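# Fit camshaft into engine case with gears timed

## Task

Put the camshaft into the engine case, which is free-standing on the table. Push the camshaft's shaft fully home in the uncovered bearing on the case's front face so the large cam gear engages the small crank gear with correct timing: while the gears rotate, the small gear's marked tooth has to land in one of the two marked gaps on the large gear. The case must end up still standing upright, and the result only counts if it holds without the robot supporting it.

## Robot and tools

Robot: two xArm7 arms, left_arm and right_arm, each with a parallel two-finger gripper. Their root links sit at left_arm (-0.055, +0.280, 0) m, quat_wxyz (+1.000, 0, 0, +0.020), and right_arm (-0.051, -0.351, 0) m, quat_wxyz (+0.995, 0, 0, +0.096). The names are labels only; they do not mean left or right in a picture.

Scene frame: origin on the tabletop midway between the arms, +x out across the table, +z up, left_arm on the +y side. All reported positions (metres), quaternions (wxyz) and velocities (m/s, rad/s) use it. Reported hand positions can be slightly off, worse when an arm reaches far.

Gripper frame: the fingers extend along the gripper's +z and close along its y. end_effector_position is the pinch point between closed pads, roughly 2 cm short of the fingertips; closing pushes the tips about 10 mm further along +z.

execute_actions(actions): a list of actions run in sequence. Each action is a table of 1 to 15 rows; each row lasts one control step of 1/30 s, and if fewer than 15 rows are given the last one repeats to fill 15 steps (0.5 s). Every row is a single flat list of 14 numbers, each in [-1, 1], covering both arms even if one stays still: left_arm dx, dy, dz, rx, ry, rz, opening, then right_arm dx, dy, dz, rx, ry, rz, opening. dx..rz are an offset, expressed in that gripper's own axes, from the gripper's measured pose at the start of the action (for the first action of a call, from the pose in the latest result). Each row is relative to that start, not to the previous row. Scale: 1.0 equals 0.6 m of translation or 180 degrees; rx, ry, rz form one rotation vector. opening is absolute, not an offset: +1 fully open (0.084 m), -1 closed. An empty list just returns state and images.

move(target, speed, blocking): target is one 14-number row laid out as above, offsets measured from the pose shown in the latest result that has one, with absolute openings. Each gripper follows a straight line toward its target; both paths finish together, taking 0.5 to 10 s, and are cut off at 10 s. speed is each path's top speed in m/s, 0.002 to 0.5 (default 0.25); rotation is capped at twice that value in rad/s. Grippers rotate the shorter way. Paths ignore obstacles and the other arm, and the hand may lag, wander or overshoot speed, mostly when the arm is nearly straight. Openings are applied at the start. Faster moves hit harder, and a target set deeper past a contact pushes harder. The result adds a move: line with the ending (done, off_target, moving, held, fault) and active limits, plus each gripper's distance from its target. If only one arm is named, the other finished fine. held means a check stopped that arm's final step; limits=paced means the sent pose was clipped; limits=held means some steps were blocked and the arm may then move much faster than speed. blocking=false returns after 0.5 s while motion continues; until a result shows it ended, other moves and actions are refused, so call wait or stop.

wait(seconds): 0 to 10; arms keep their last command; a running move continues and the wait returns early when it ends. stop(): brakes a running move (needs room, more when fast); fingers keep moving. zoom_image(camera, region): region [x0, y0, x1, y1] in pixels, at most 504 by 504, from cam_head_left, cam_head_right, cam_left_wrist or cam_right_wrist (all 672x504). read_manual(section): only "licences"; no motion. finished_scene(scene): ends the current scene by its number, irreversibly; do it only once the camshaft stays installed by itself.

Control details: each step the commanded pose is limited to 70 mm and 16 degrees from the measured pose; damped IK then tracks it, favouring position over orientation. Big offsets may need several actions, since after an action the arm only goes as far as its last clipped pose. Hand target lines show where the controller is steering. Joint targets move at most 3.14 rad/s, take 0.16 s to accelerate, and all joints of an arm arrive together. Elbows never fully straighten. Joint ranges (rad): waist and both rolls -6.283 to 6.283, shoulder -2.059 to 2.094, elbow -0.192 to 3.927, wrist pitch -1.693 to 3.142. For an arm meant to stay put, give it the correcting offset in the first call of a reply and zeros afterward, with its desired opening.

Gripping: grip_measured is the real finger opening on the command scale. To hold something, command an opening clearly below grip_measured; the bigger the gap, the harder the squeeze (about 24 N per pad at most, for objects up to about 6 cm). Slamming shut can press harder or pop the fingers open. Re-sending grip_measured still squeezes lightly; wide parts may slip.

Results: the state line left_arm: … | right_arm: … gives pose and velocities; action calls also list step readings, with HELD marking steps held back for that arm. A pose unreachable line means the clearance check altered or blocked that arm's command.

Hazards: do not knock anything off the table or tip the case over. Avoid arm-to-arm collisions or pressing. Load limits (N m): waist 45.5, shoulder 45.5, upper arm roll 27.3, elbow 27.3, forearm roll 27.3, wrist pitch 18.2, wrist roll 18.2, including a held part's weight; reaching one causes a TORQUE FAULT: the arm backs off, freezes 10 s and drops the remainder of the call. Holding loads heats motors: MOTOR HOT from 65 °C, and at 80 °C an OVER-TEMPERATURE FAULT brakes the arm until cooled. Held parts may get brief tugs and loose items brief pushes. Drops, slips, slams and hard shoves are penalised; keep motion smooth and insertion gentle.

Each tool is called after ">>>" as name([rows], argument=value, ...), one row to a line, values as JSON.

## Session

>>> execute_actions(actions=[])

Scene clock: 0.00 s.
left_arm: end_effector_position=(-0.0277, +0.1544, +0.1096) grip_measured=+1.00 end_effector_quat_wxyz=(+0.634, -0.223, +0.665, +0.325) end_effector_velocity=(-0.000, +0.000, -0.000) end_effector_angular_velocity=(+0.000, -0.000, -0.001) | right_arm: end_effector_position=(+0.4923, -0.2033, +0.2830) grip_measured=+1.00 end_effector_quat_wxyz=(-0.100, +0.726, -0.629, +0.259) end_effector_velocity=(-0.000, +0.000, +0.000) end_effector_angular_velocity=(-0.001, +0.000, +0.001)
Joint positions: left_arm=[-1.716  0.54  -0.335  0.742  0.387  1.861  0.078  0.084] | right_arm=[-0.021 -0.008  0.198  1.097 -0.544  0.738  2.14   0.084]
Joint velocities: left_arm=[-0.001  0.     0.    -0.    -0.    -0.    -0.     0.   ] | right_arm=[ 0.001 -0.001 -0.    -0.    -0.001  0.002 -0.    -0.   ]
Motor temperatures (°C, as the motors report them): left_arm=[34 34 33 34 34 36 34] | right_arm=[39 37 40 35 32 34 36]
Hand target (left_arm): -0.028, +0.154, +0.110; +0.634, -0.223, +0.665, +0.325
Hand target (right_arm): +0.492, -0.203, +0.283; -0.100, +0.726, -0.629, +0.259

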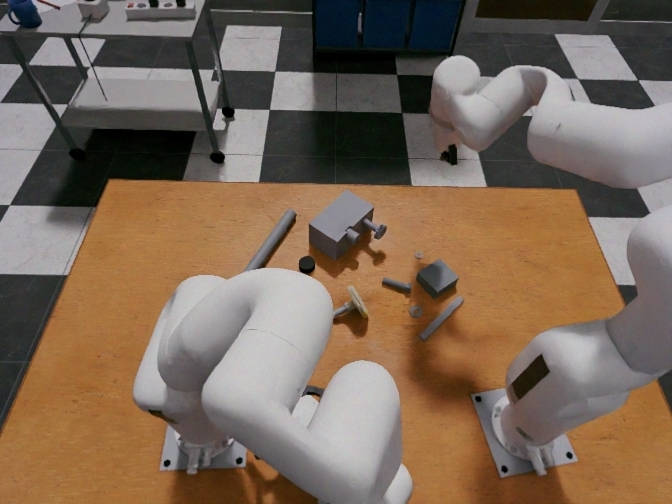

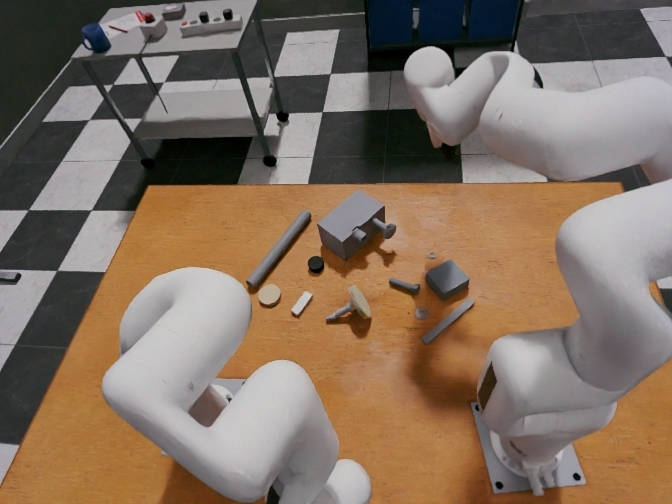

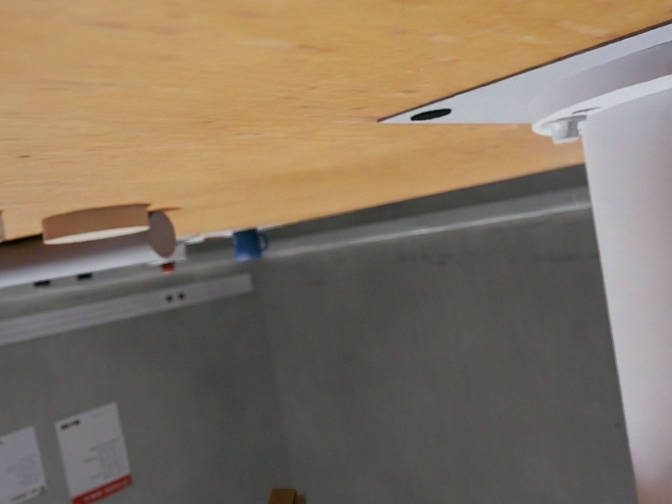

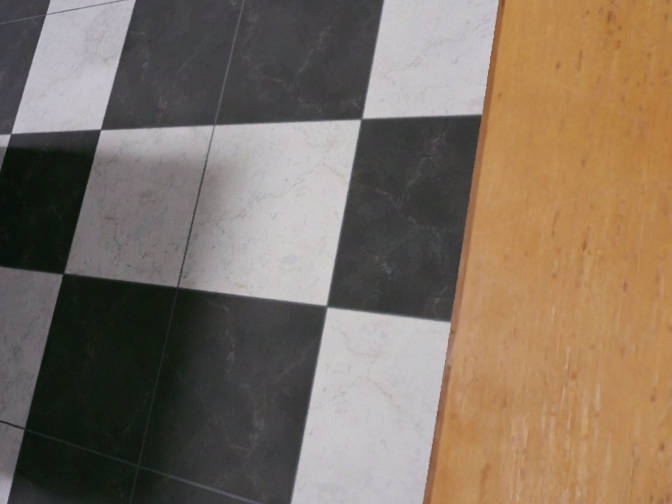

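>>> move(target=[-0.35,-0.23,0.51,0,0.5,0,-1,-0.2,0.265,-0.147,-0.159,-0.084,0,1])

Scene clock: 18.13 s.
left_arm: end_effector_position=(+0.3027, +0.2537, +0.2970) grip_measured=-1.00 end_effector_quat_wxyz=(-0.025, -0.388, +0.918, +0.074) end_effector_velocity=(+0.001, -0.000, +0.000) end_effector_angular_velocity=(-0.006, +0.017, +0.001) | right_arm: end_effector_position=(+0.3030, -0.1009, +0.2529) grip_measured=+1.00 end_effector_quat_wxyz=(-0.000, +0.755, -0.656, -0.001) end_effector_velocity=(-0.001, -0.000, -0.000) end_effector_angular_velocity=(-0.000, +0.001, -0.000)
Joint positions: left_arm=[-1.304 -0.546  0.878  1.046  0.464  1.579  1.813  0.   ] | right_arm=[ 0.123 -0.146  0.283  1.037  0.045  1.177  2.009  0.084]
Joint velocities: left_arm=[-0.011  0.016  0.019  0.018 -0.016  0.009  0.014  0.   ] | right_arm=[-0.    -0.     0.    -0.     0.001  0.001 -0.    -0.   ]
Motor temperatures (°C, as the motors report them): left_arm=[34 34 33 34 34 36 34] | right_arm=[39 38 40 36 32 34 36]
Hand target (left_arm): +0.303, +0.254, +0.297; -0.026, -0.388, +0.918, +0.074
Hand target (right_arm): +0.303, -0.101, +0.253; -0.000, +0.755, -0.656, -0.001
Off the commanded pose (left_arm): 0.005 m, 0 deg.
Off the commanded pose (right_arm): 0.001 m, 0 deg.
move: off_target (left_arm)

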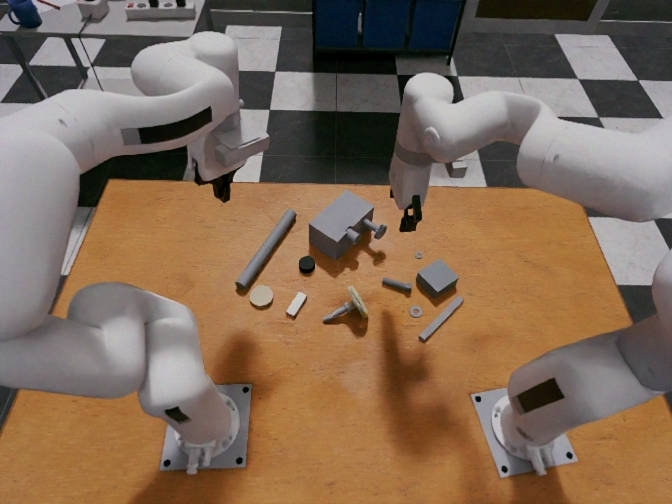

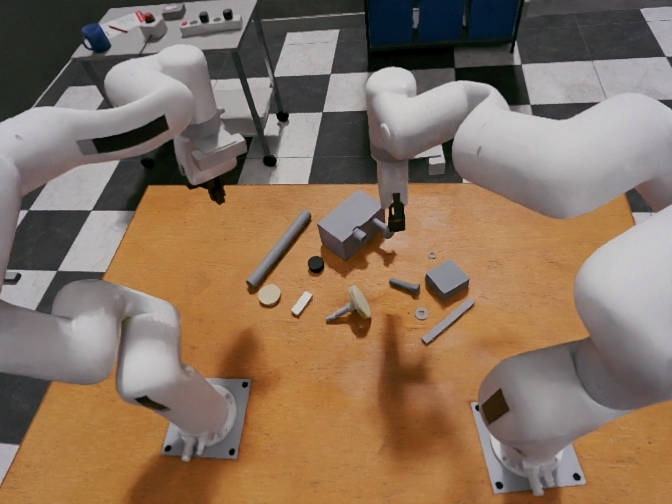

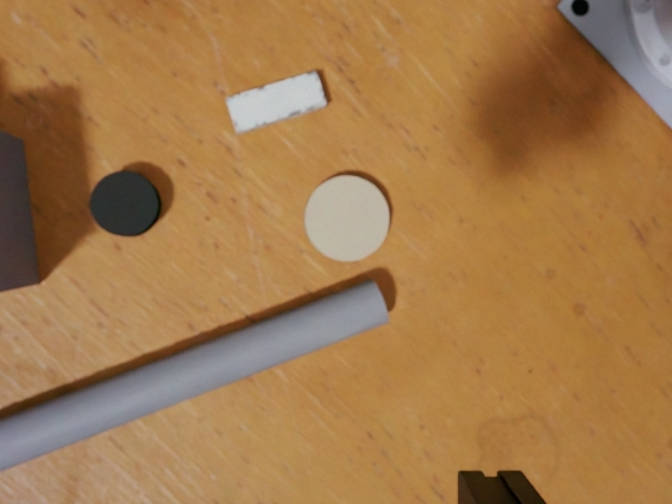

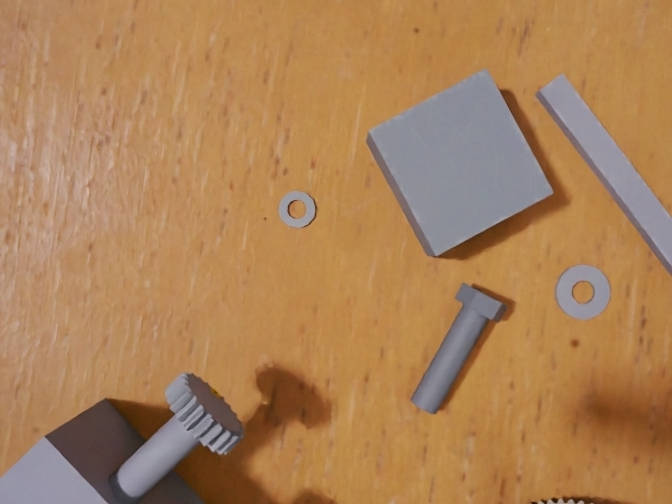

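>>> move(target=[0,0,0,0,0,0,-1,-0.145,0.2,0.15,0,0,-0.58,1])

Scene clock: 28.83 s.
left_arm: end_effector_position=(+0.3027, +0.2537, +0.2970) grip_measured=-1.00 end_effector_quat_wxyz=(-0.025, -0.388, +0.918, +0.074) end_effector_velocity=(+0.000, +0.000, -0.000) end_effector_angular_velocity=(-0.001, -0.000, +0.001) | right_arm: end_effector_position=(+0.1720, -0.0310, +0.1634) grip_measured=+1.00 end_effector_quat_wxyz=(-0.001, +0.981, +0.194, +0.000) end_effector_velocity=(-0.001, +0.001, -0.000) end_effector_angular_velocity=(+0.003, +0.000, +0.016)
Joint positions: left_arm=[-1.304 -0.546  0.878  1.046  0.464  1.579  1.813  0.   ] | right_arm=[ 0.436 -0.201  0.326  0.718  0.082  0.909  0.507  0.084]
Joint velocities: left_arm=[ 0.001 -0.001  0.    -0.    -0.    -0.001 -0.     0.   ] | right_arm=[ 0.004 -0.001 -0.001 -0.003  0.003 -0.004 -0.015 -0.   ]
Motor temperatures (°C, as the motors report them): left_arm=[34 34 33 35 34 36 34] | right_arm=[39 38 40 36 32 34 36]
Hand target (left_arm): +0.303, +0.254, +0.297; -0.025, -0.388, +0.918, +0.074
Hand target (right_arm): +0.172, -0.031, +0.163; -0.001, +0.981, +0.195, -0.000
Off the commanded pose (left_arm): 0.000 m, 0 deg.
Off the commanded pose (right_arm): 0.001 m, 0 deg.
move: done

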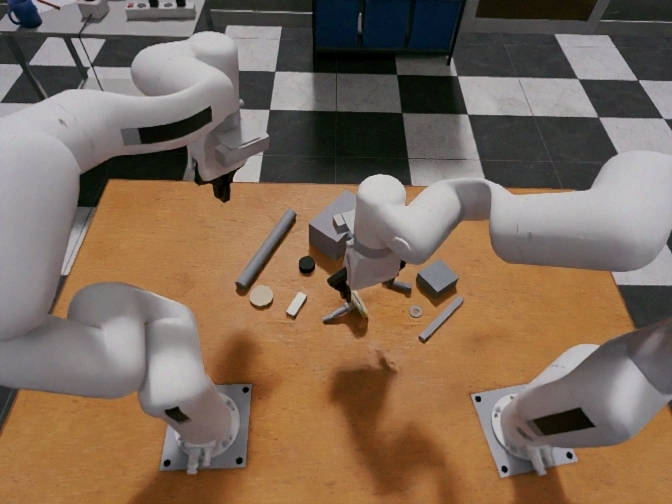

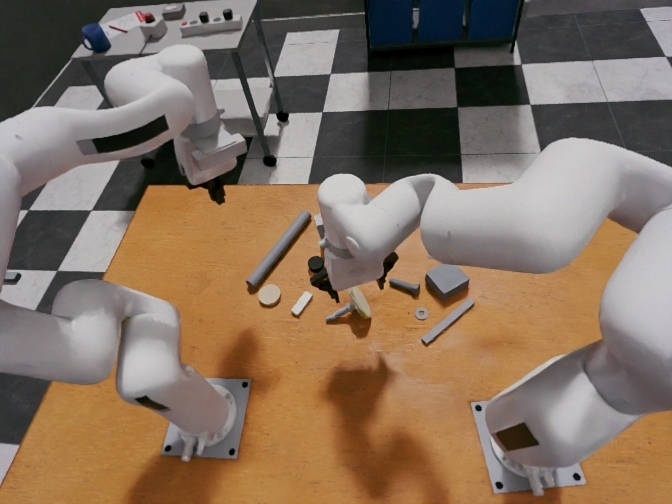

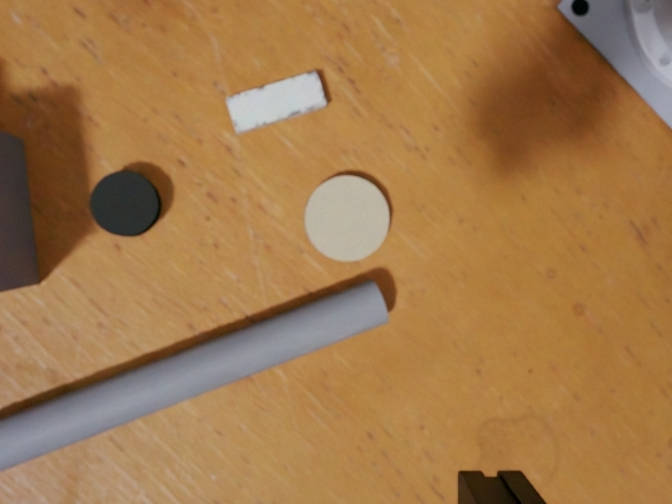

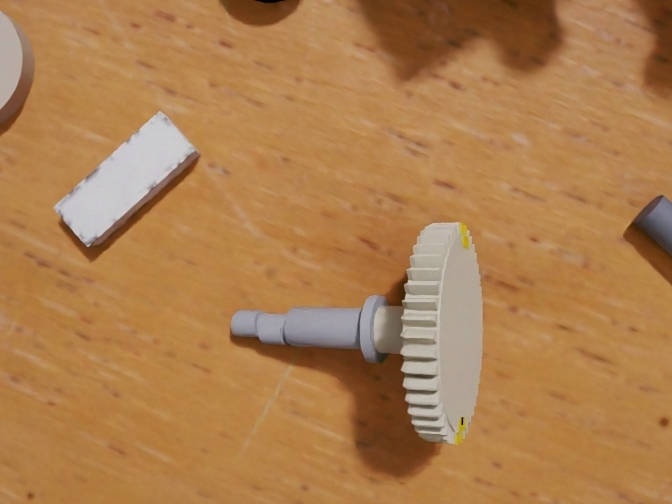

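>>> move(target=[0,0,0,0,0,0,-1,0.07,-0.037,0.093,-0.15,0,0,-0.2])

>>> move(target=[0,0,0,0,0,0,-1,0,0,0.067,0,0,0,-0.2], speed=0.05)

Scene clock: 39.17 s.
left_arm: end_effector_position=(+0.3027, +0.2537, +0.2970) grip_measured=-1.00 end_effector_quat_wxyz=(-0.025, -0.388, +0.918, +0.074) end_effector_velocity=(-0.000, -0.000, +0.000) end_effector_angular_velocity=(-0.000, +0.000, +0.000) | right_arm: end_effector_position=(+0.2024, +0.0057, +0.1077) grip_measured=-0.21 end_effector_quat_wxyz=(+0.227, +0.954, +0.189, +0.045) end_effector_velocity=(-0.000, +0.001, -0.001) end_effector_angular_velocity=(-0.012, +0.001, -0.002)
Joint positions: left_arm=[-1.304 -0.546  0.878  1.046  0.464  1.579  1.813  0.   ] | right_arm=[ 0.536  0.31   0.426  1.122 -0.487  1.227  1.024  0.035]
Joint velocities: left_arm=[ 0.    -0.    -0.001 -0.    -0.001  0.    -0.001  0.   ] | right_arm=[ 0.006  0.014 -0.001  0.015 -0.004  0.016  0.005 -0.   ]
Motor temperatures (°C, as the motors report them): left_arm=[34 34 33 35 34 36 34] | right_arm=[39 38 40 36 32 34 36]
Hand target (left_arm): +0.303, +0.254, +0.297; -0.025, -0.388, +0.918, +0.074
Hand target (right_arm): +0.202, +0.006, +0.108; +0.228, +0.954, +0.189, +0.045
Off the commanded pose (left_arm): 0.000 m, 0 deg.
Off the commanded pose (right_arm): 0.000 m, 0 deg.
move: done

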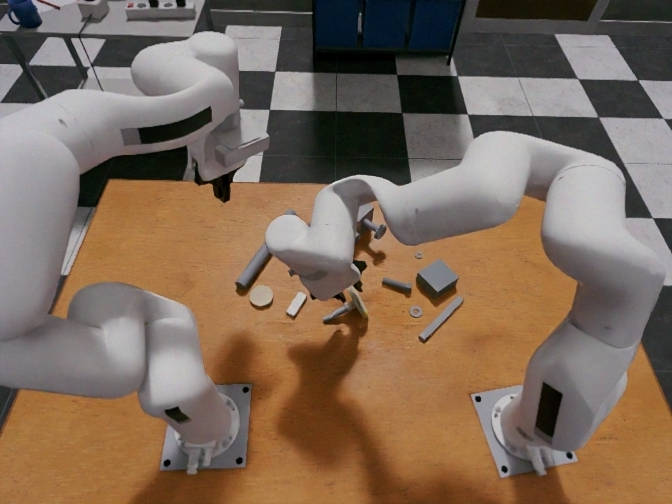

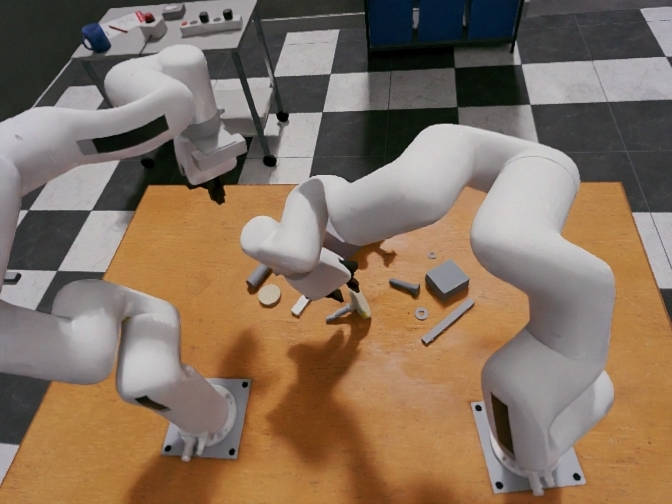

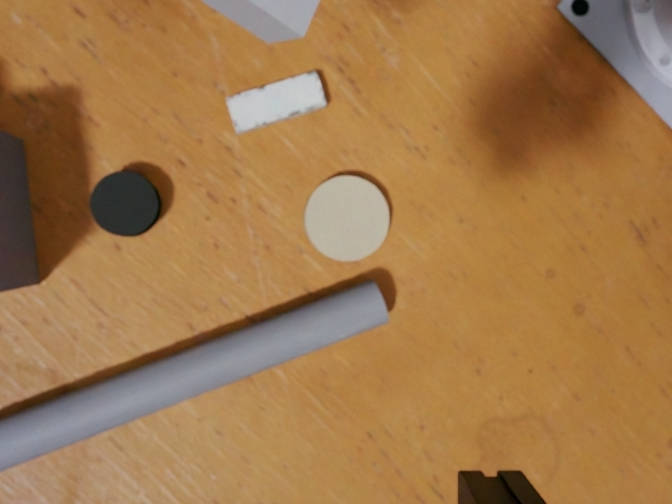

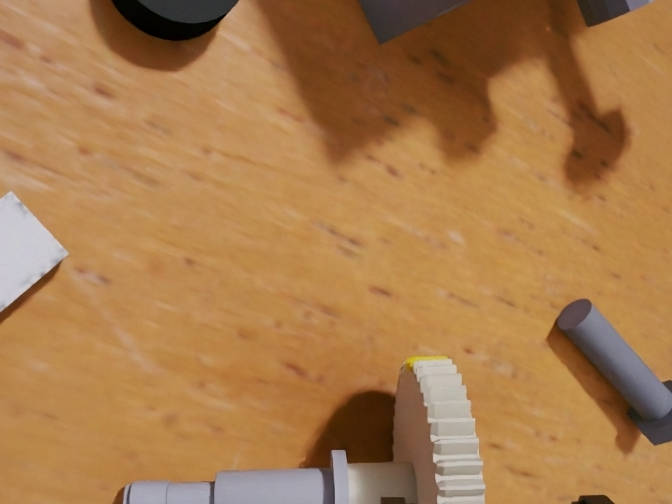

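Scene clock: 40.40 s.
left_arm: end_effector_position=(+0.3027, +0.2537, +0.2970) grip_measured=-1.00 end_effector_quat_wxyz=(-0.025, -0.388, +0.918, +0.074) end_effector_velocity=(-0.000, +0.000, +0.000) end_effector_angular_velocity=(+0.001, -0.000, +0.000) | right_arm: end_effector_position=(+0.2091, -0.0109, +0.0722) grip_measured=-0.21 end_effector_quat_wxyz=(+0.227, +0.954, +0.189, +0.045) end_effector_velocity=(+0.001, -0.000, -0.002) end_effector_angular_velocity=(+0.004, -0.002, -0.001)
Joint positions: left_arm=[-1.304 -0.546  0.878  1.046  0.464  1.579  1.813  0.   ] | right_arm=[ 0.518  0.341  0.402  1.05  -0.532  1.128  1.05   0.035]
Joint velocities: left_arm=[ 0.001  0.001 -0.001  0.     0.     0.    -0.     0.   ] | right_arm=[-0.002  0.001 -0.002 -0.004 -0.004 -0.01   0.002 -0.   ]
Motor temperatures (°C, as the motors report them): left_arm=[34 34 33 35 34 36 34] | right_arm=[39 38 40 36 32 34 36]
Hand target (left_arm): +0.303, +0.254, +0.297; -0.025, -0.388, +0.918, +0.074
Hand target (right_arm): +0.209, -0.011, +0.072; +0.227, +0.954, +0.189, +0.045
Off the commanded pose (left_arm): 0.000 m, 0 deg.
Off the commanded pose (right_arm): 0.000 m, 0 deg.
move: done

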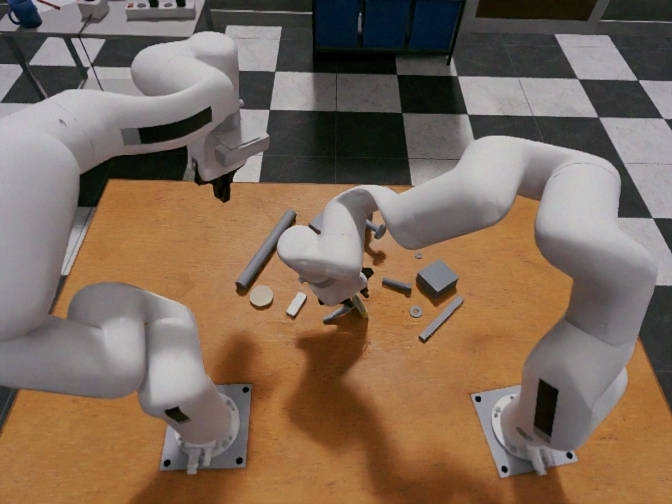

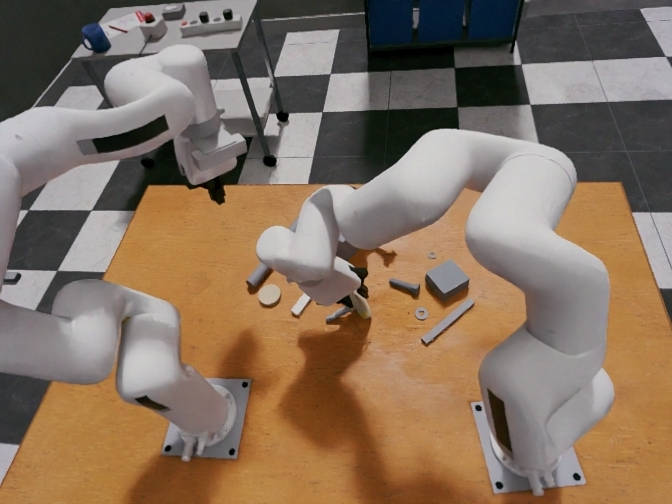

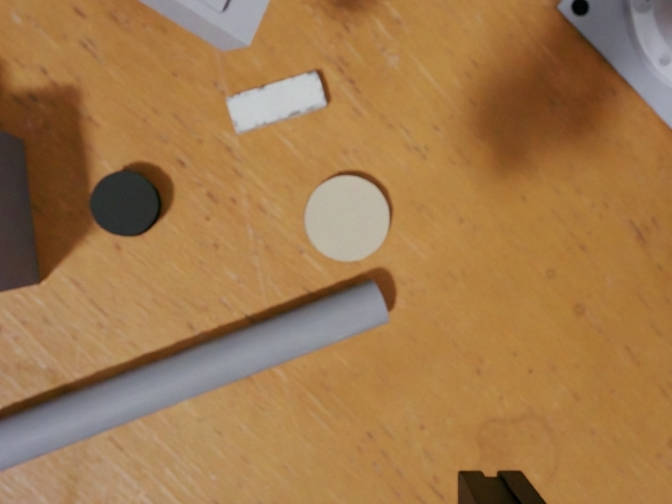

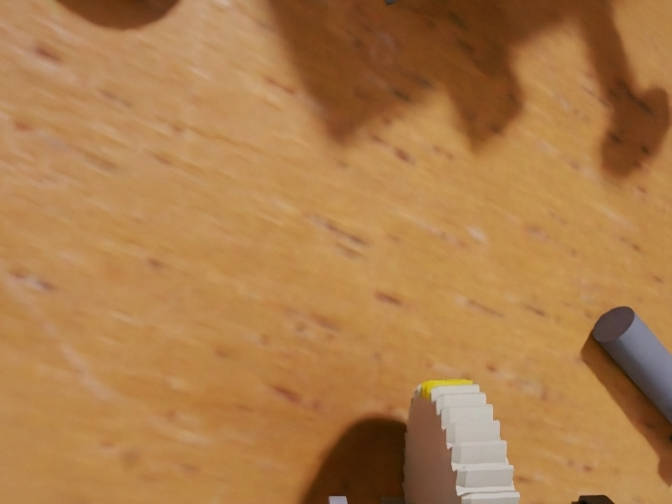

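>>> execute_actions([
  [[0,0,0,0,0,0,-1,0,-0.007,0,0,0,0,-0.2]],
  [[0,0,0,0,0,0,-1,0,0,0,0,0,0,-1]],
  [[0,0,0,0,0,0,-1,0,0,0,0,0,0,-1]],
])

>>> move(target=[0,0,0,0,0,0,-1,0,0,-0.12,0.15,0,0,-1], speed=0.08)

>>> move(target=[0,0,0,0,0,0,-1,0,0,0,0,0,0.33,-1], speed=0.2)

Scene clock: 63.93 s.
left_arm: end_effector_position=(+0.3027, +0.2537, +0.2970) grip_measured=-1.00 end_effector_quat_wxyz=(-0.025, -0.388, +0.918, +0.074) end_effector_velocity=(+0.000, +0.000, -0.000) end_effector_angular_velocity=(-0.000, -0.001, +0.002) | right_arm: end_effector_position=(+0.2078, -0.0074, +0.0705) grip_measured=-0.71 end_effector_quat_wxyz=(+0.227, +0.954, +0.189, +0.045) end_effector_velocity=(-0.000, -0.000, -0.000) end_effector_angular_velocity=(-0.001, +0.000, -0.000)
Joint positions: left_arm=[-1.304 -0.546  0.878  1.046  0.464  1.579  1.813  0.   ] | right_arm=[ 0.524  0.352  0.403  1.06  -0.534  1.13   1.057  0.013]
Joint velocities: left_arm=[ 0.001 -0.    -0.    -0.     0.    -0.001 -0.001  0.   ] | right_arm=[-0.     0.     0.     0.     0.     0.001 -0.    -0.   ]
Motor temperatures (°C, as the motors report them): left_arm=[34 34 33 35 34 36 34] | right_arm=[39 38 40 36 32 34 36]
Hand target (left_arm): +0.303, +0.254, +0.297; -0.025, -0.388, +0.918, +0.074
Hand target (right_arm): +0.208, -0.007, +0.071; +0.227, +0.954, +0.189, +0.045
Off the commanded pose (left_arm): 0.000 m, 0 deg.
Off the commanded pose (right_arm): 0.000 m, 0 deg.
Step readings (end_effector_position; steps 1 to 15: 1st action; 16 to 30: 2nd action; 31 to 45: 3rd action):
0: left_arm (+0.3027, +0.2537, +0.2970) | right_arm (+0.2091, -0.0111, +0.0718)
1: left_arm (+0.3027, +0.2537, +0.2970) | right_arm (+0.2091, -0.0111, +0.0718)
2: left_arm (+0.3027, +0.2537, +0.2970) | right_arm (+0.2091, -0.0110, +0.0718)
4: left_arm (+0.3027, +0.2537, +0.2970) | right_arm (+0.2088, -0.0099, +0.0714)
8: left_arm (+0.3027, +0.2537, +0.2970) | right_arm (+0.2078, -0.0082, +0.0705)
15: left_arm (+0.3027, +0.2537, +0.2970) | right_arm (+0.2077, -0.0076, +0.0703)
16: left_arm (+0.3027, +0.2537, +0.2970) | right_arm (+0.2077, -0.0075, +0.0703)
17: left_arm (+0.3027, +0.2537, +0.2970) | right_arm (+0.2077, -0.0075, +0.0703)
19: left_arm (+0.3027, +0.2537, +0.2970) | right_arm (+0.2077, -0.0076, +0.0704)
23: left_arm (+0.3027, +0.2537, +0.2970) | right_arm (+0.2078, -0.0072, +0.0708)
30: left_arm (+0.3027, +0.2537, +0.2970) | right_arm (+0.2078, -0.0074, +0.0705)
31: left_arm (+0.3027, +0.2537, +0.2970) | right_arm (+0.2078, -0.0074, +0.0705)
32: left_arm (+0.3027, +0.2537, +0.2970) | right_arm (+0.2078, -0.0074, +0.0705)
34: left_arm (+0.3027, +0.2537, +0.2970) | right_arm (+0.2078, -0.0074, +0.0705)
38: left_arm (+0.3027, +0.2537, +0.2970) | right_arm (+0.2078, -0.0074, +0.0705)
45: end_effector_position above

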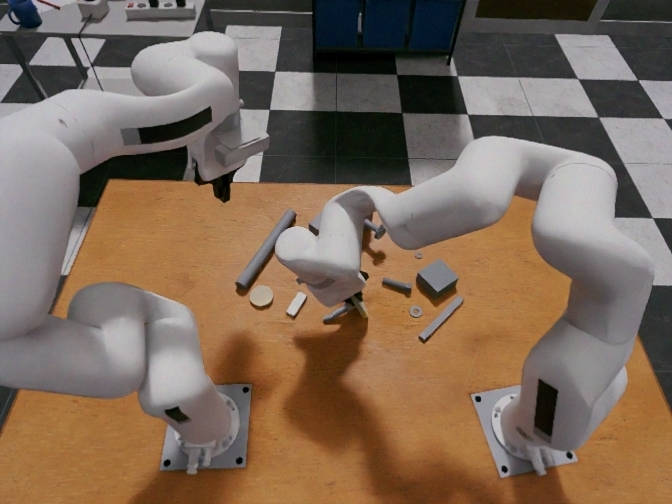

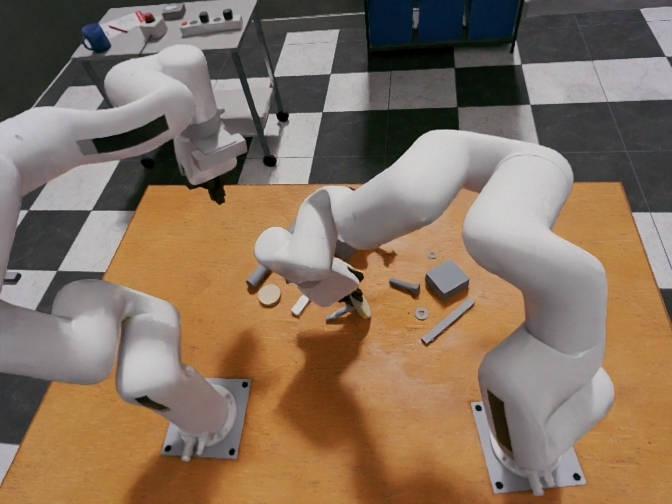

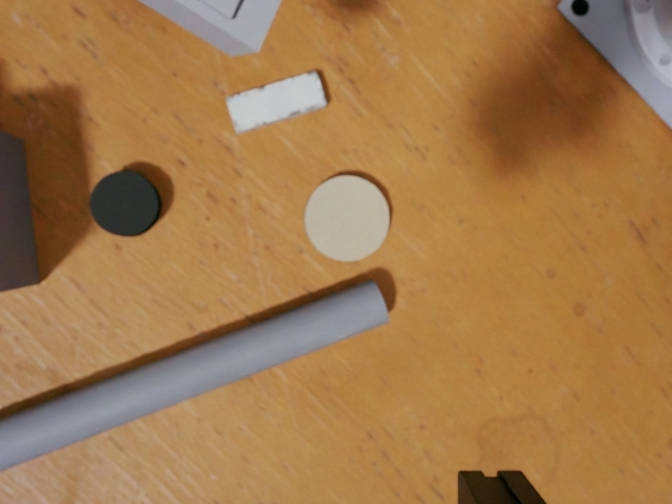

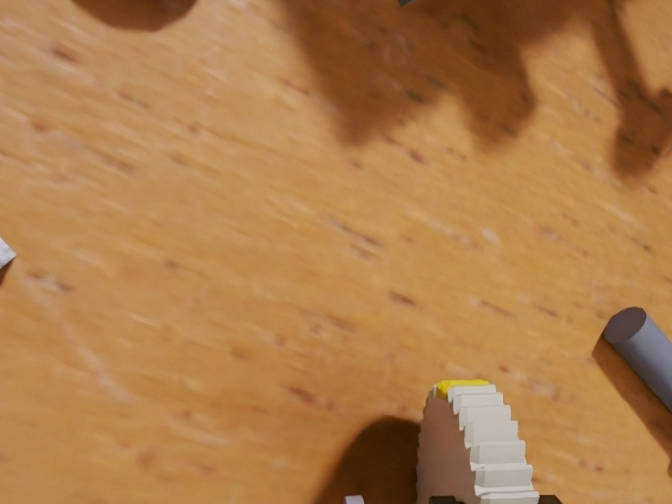

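Scene clock: 67.30 s.
left_arm: end_effector_position=(+0.3027, +0.2537, +0.2970) grip_measured=-1.00 end_effector_quat_wxyz=(-0.025, -0.388, +0.918, +0.074) end_effector_velocity=(-0.000, +0.001, -0.000) end_effector_angular_velocity=(+0.002, +0.001, +0.002) | right_arm: end_effector_position=(+0.1956, +0.0224, +0.1347) grip_measured=-0.73 end_effector_quat_wxyz=(-0.001, +0.981, +0.194, +0.001) end_effector_velocity=(-0.001, +0.001, +0.001) end_effector_angular_velocity=(+0.012, +0.007, +0.001)
Joint positions: left_arm=[-1.304 -0.546  0.878  1.046  0.464  1.579  1.813  0.   ] | right_arm=[ 0.342  0.046  0.455  0.879 -0.026  0.835  0.616  0.012]
Joint velocities: left_arm=[ 0.002  0.001  0.    -0.     0.     0.001  0.     0.   ] | right_arm=[-0.003 -0.005 -0.001 -0.004  0.02  -0.006 -0.018  0.   ]
Motor temperatures (°C, as the motors report them): left_arm=[34 34 33 35 34 36 34] | right_arm=[39 38 40 36 32 34 36]
Hand target (left_arm): +0.303, +0.254, +0.297; -0.025, -0.388, +0.918, +0.074
Hand target (right_arm): +0.196, +0.022, +0.135; -0.002, +0.981, +0.194, +0.000
Off the commanded pose (left_arm): 0.000 m, 0 deg.
Off the commanded pose (right_arm): 0.000 m, 0 deg.
move: done

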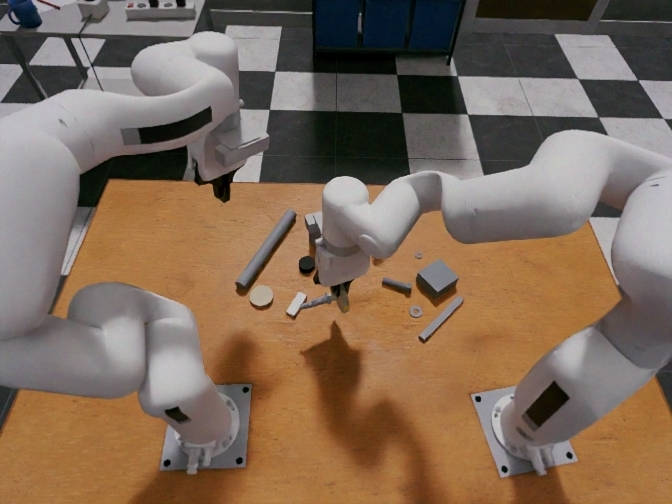

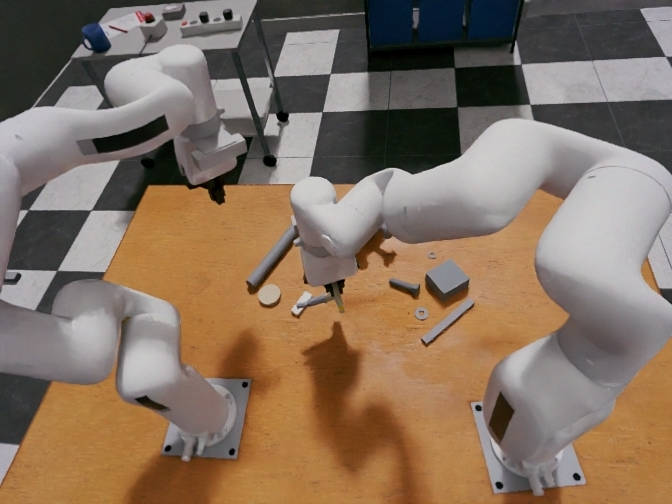

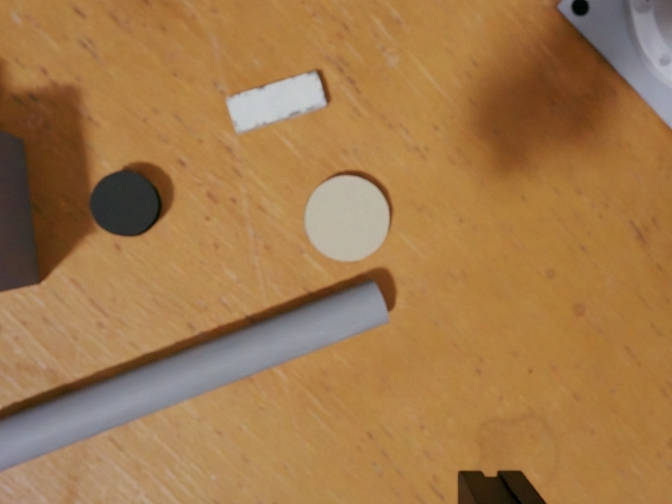

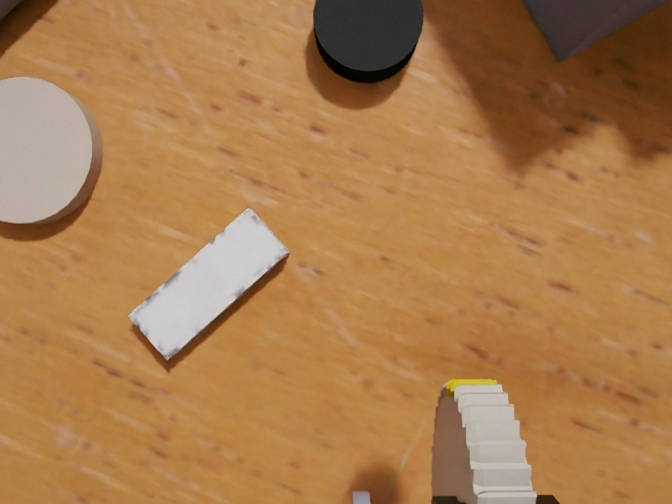

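Scene clock: 70.43 s.
left_arm: end_effector_position=(+0.3027, +0.2537, +0.2970) grip_measured=-1.00 end_effector_quat_wxyz=(-0.025, -0.388, +0.918, +0.074) end_effector_velocity=(-0.000, +0.000, -0.000) end_effector_angular_velocity=(-0.002, +0.000, +0.001) | right_arm: end_effector_position=(+0.1956, +0.0224, +0.1347) grip_measured=-0.73 end_effector_quat_wxyz=(-0.001, +0.949, -0.317, -0.000) end_effector_velocity=(-0.000, -0.001, -0.001) end_effector_angular_velocity=(-0.005, +0.000, -0.014)
Joint positions: left_arm=[-1.304 -0.546  0.878  1.046  0.464  1.579  1.813  0.   ] | right_arm=[ 0.366  0.045  0.431  0.879 -0.024  0.835  1.65   0.012]
Joint velocities: left_arm=[ 0.    -0.001  0.001  0.    -0.001 -0.     0.     0.   ] | right_arm=[ 0.     0.003 -0.     0.001 -0.005  0.003  0.018  0.   ]
Motor temperatures (°C, as the motors report them): left_arm=[34 34 33 35 34 36 34] | right_arm=[39 38 40 36 32 34 36]
Hand target (left_arm): +0.303, +0.254, +0.297; -0.025, -0.388, +0.918, +0.074
Hand target (right_arm): +0.196, +0.022, +0.135; -0.001, +0.948, -0.317, -0.000
Off the commanded pose (left_arm): 0.000 m, 0 deg.
Off the commanded pose (right_arm): 0.000 m, 0 deg.
move: done

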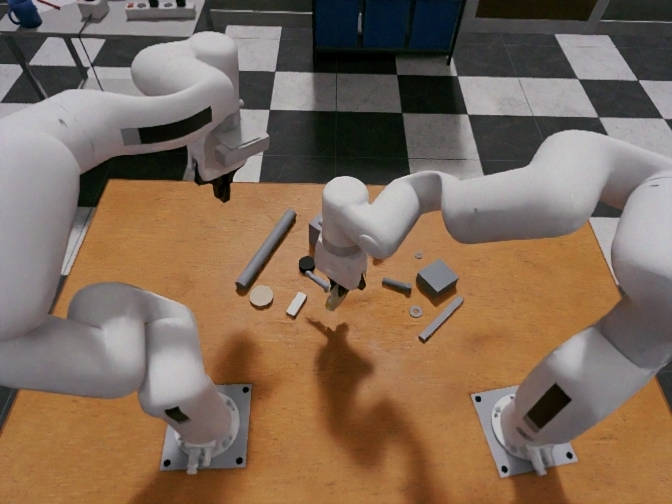

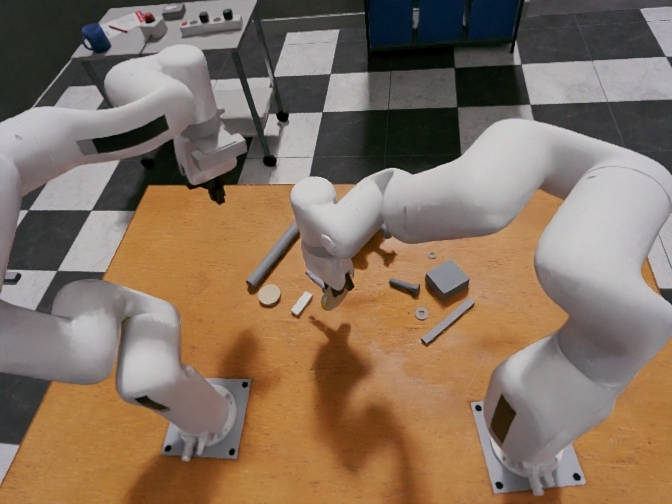

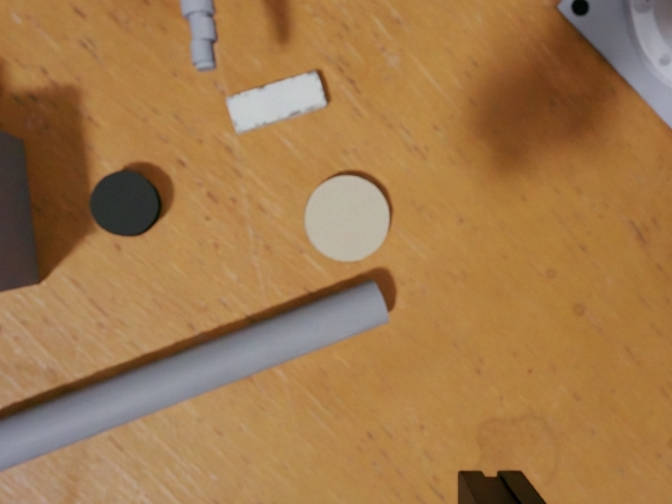

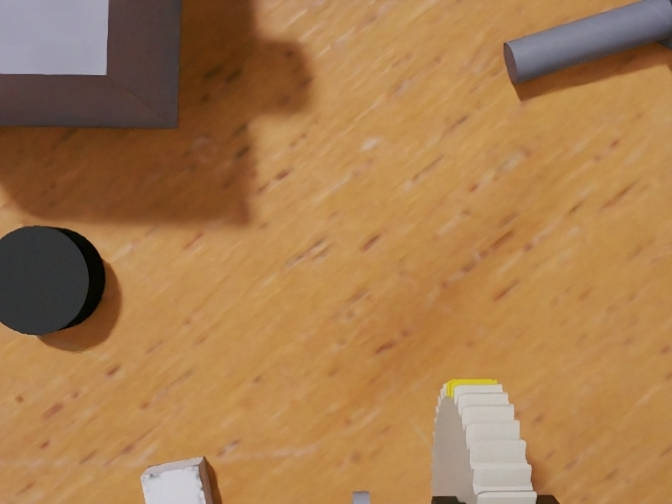

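>>> move(target=[0,0,0,0,0,0,-1,0.14,0.04,0,0,0,0,-1], speed=0.15)

Scene clock: 80.67 s.
left_arm: end_effector_position=(+0.3027, +0.2537, +0.2970) grip_measured=-1.00 end_effector_quat_wxyz=(-0.025, -0.388, +0.918, +0.074) end_effector_velocity=(+0.000, -0.000, -0.000) end_effector_angular_velocity=(+0.001, +0.000, -0.001) | right_arm: end_effector_position=(+0.2478, -0.0471, +0.1345) grip_measured=-0.73 end_effector_quat_wxyz=(-0.001, +0.949, -0.316, -0.000) end_effector_velocity=(+0.002, -0.002, +0.001) end_effector_angular_velocity=(+0.002, -0.001, -0.000)
Joint positions: left_arm=[-1.304 -0.546  0.878  1.046  0.464  1.579  1.813  0.   ] | right_arm=[ 0.267 -0.026  0.334  0.801  0.013  0.823  1.428  0.012]
Joint velocities: left_arm=[-0.     0.001  0.    -0.     0.    -0.     0.001  0.   ] | right_arm=[-0.004 -0.003 -0.005 -0.001  0.002 -0.    -0.01  -0.   ]
Motor temperatures (°C, as the motors report them): left_arm=[34 34 33 36 34 36 34] | right_arm=[39 38 40 36 32 34 36]
Hand target (left_arm): +0.303, +0.254, +0.297; -0.025, -0.388, +0.918, +0.074
Hand target (right_arm): +0.248, -0.047, +0.135; -0.001, +0.949, -0.317, -0.000
Off the commanded pose (left_arm): 0.000 m, 0 deg.
Off the commanded pose (right_arm): 0.001 m, 0 deg.
move: done

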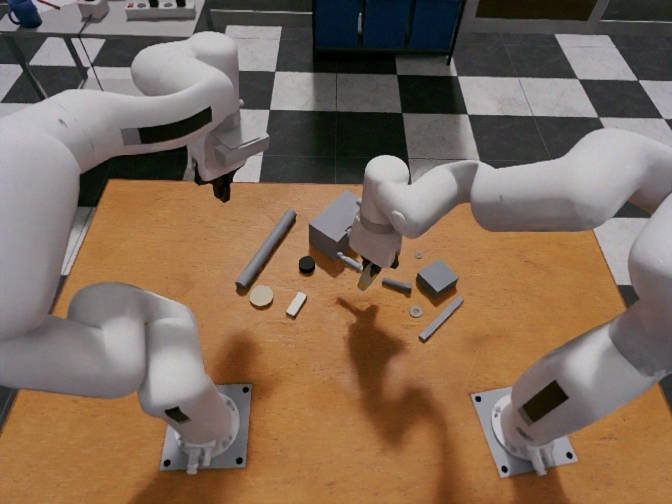

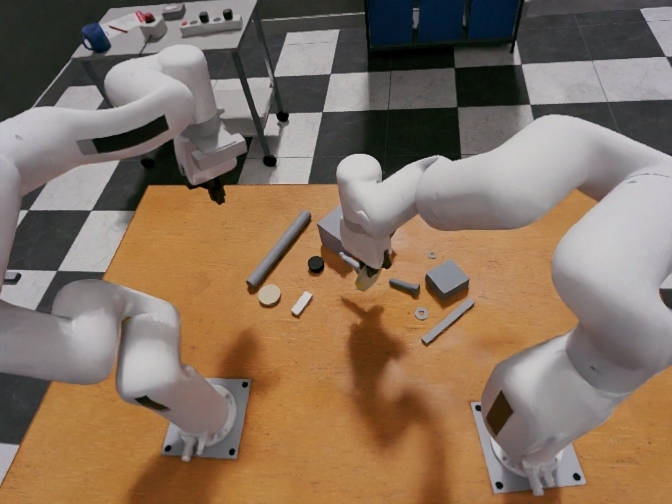

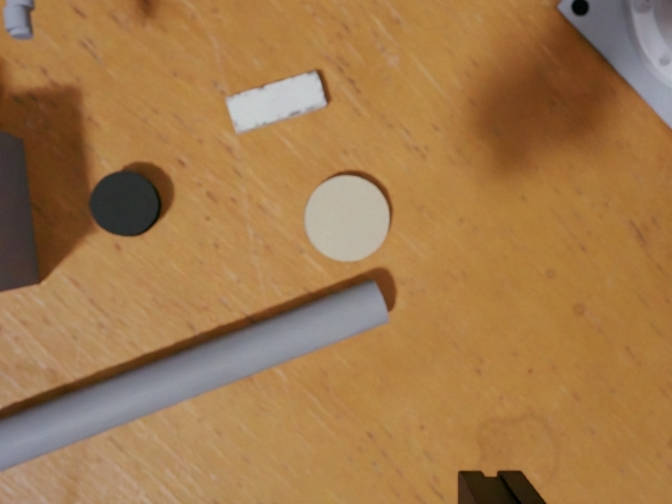

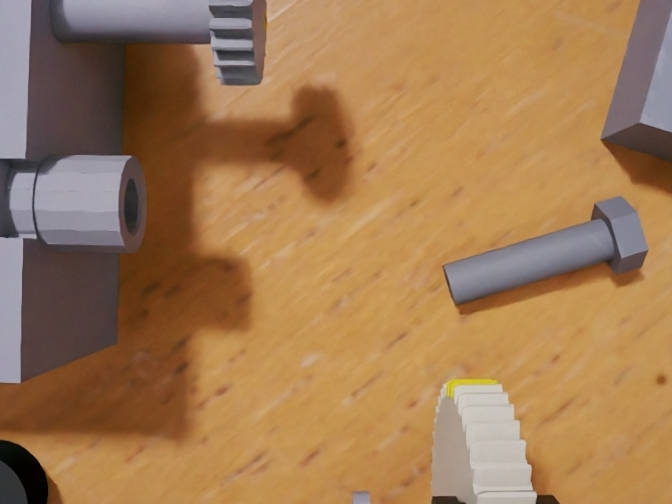

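>>> move(target=[0,0,0,0,0,0,-1,0.138,0.025,0.039,0,0,0,-1], speed=0.1)

>>> zoom_image(camera="cam_head_left", region=[290,180,450,300])

Scene clock: 91.60 s.
left_arm: end_effector_position=(+0.3027, +0.2537, +0.2970) grip_measured=-1.00 end_effector_quat_wxyz=(-0.025, -0.388, +0.918, +0.074) end_effector_velocity=(+0.000, +0.000, -0.000) end_effector_angular_velocity=(+0.001, +0.000, +0.002) | right_arm: end_effector_position=(+0.3043, -0.1087, +0.1110) grip_measured=-0.73 end_effector_quat_wxyz=(-0.001, +0.949, -0.316, -0.000) end_effector_velocity=(+0.002, -0.002, -0.000) end_effector_angular_velocity=(+0.001, -0.001, +0.000)
Joint positions: left_arm=[-1.304 -0.546  0.878  1.046  0.464  1.579  1.813  0.   ] | right_arm=[ 0.17   0.033  0.236  0.789 -0.009  0.755  1.249  0.012]
Joint velocities: left_arm=[ 0.001  0.001  0.     0.     0.    -0.    -0.     0.   ] | right_arm=[-0.003  0.003 -0.003  0.002 -0.    -0.002 -0.006 -0.   ]
Motor temperatures (°C, as the motors report them): left_arm=[34 34 33 36 34 36 34] | right_arm=[39 38 40 37 32 34 36]
Hand target (left_arm): +0.303, +0.254, +0.297; -0.025, -0.388, +0.918, +0.074
Hand target (right_arm): +0.305, -0.109, +0.111; -0.001, +0.949, -0.316, -0.000
Off the commanded pose (left_arm): 0.000 m, 0 deg.
Off the commanded pose (right_arm): 0.001 m, 0 deg.
move: done

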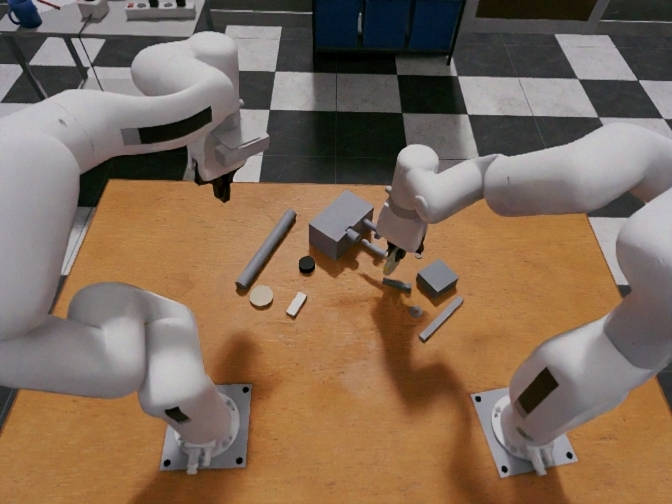

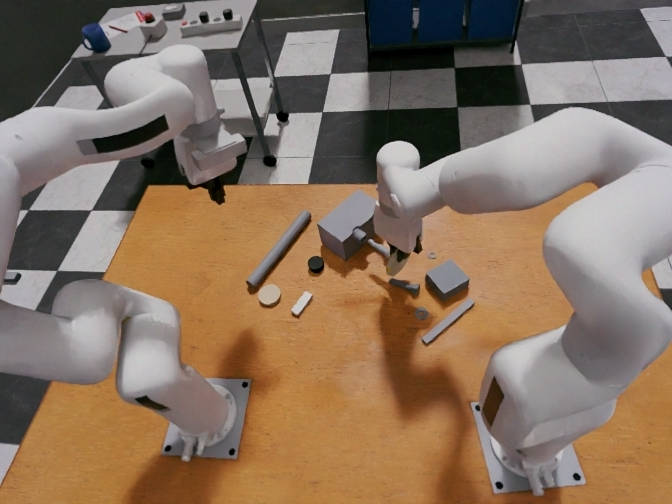

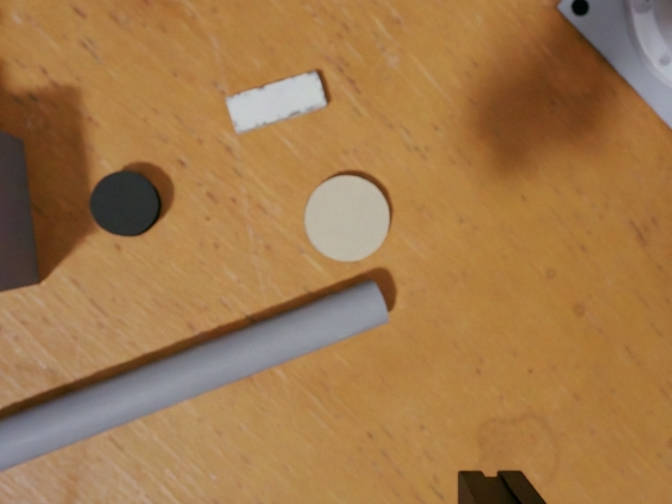

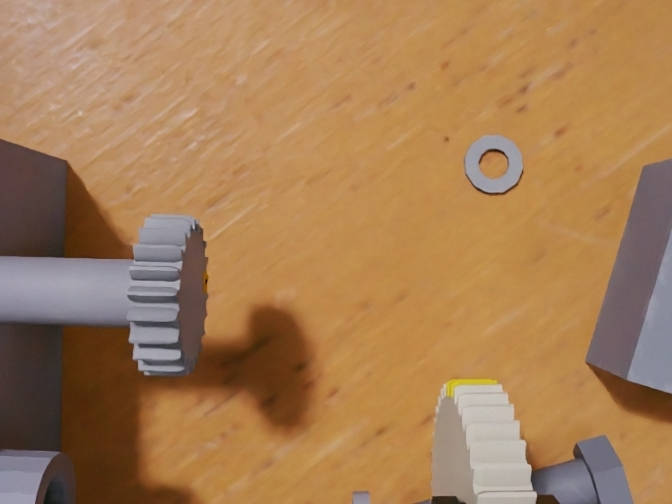

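Region (290, 180, 450, 300) of cam_head_left's 672x504 image, scaled by 3.150, with more detail than that image has; it fills the top 378 rows of this view, and the rest is white.

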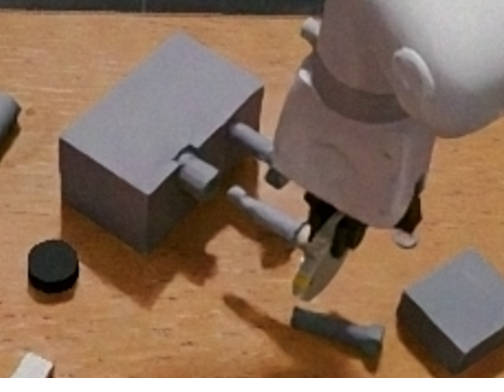

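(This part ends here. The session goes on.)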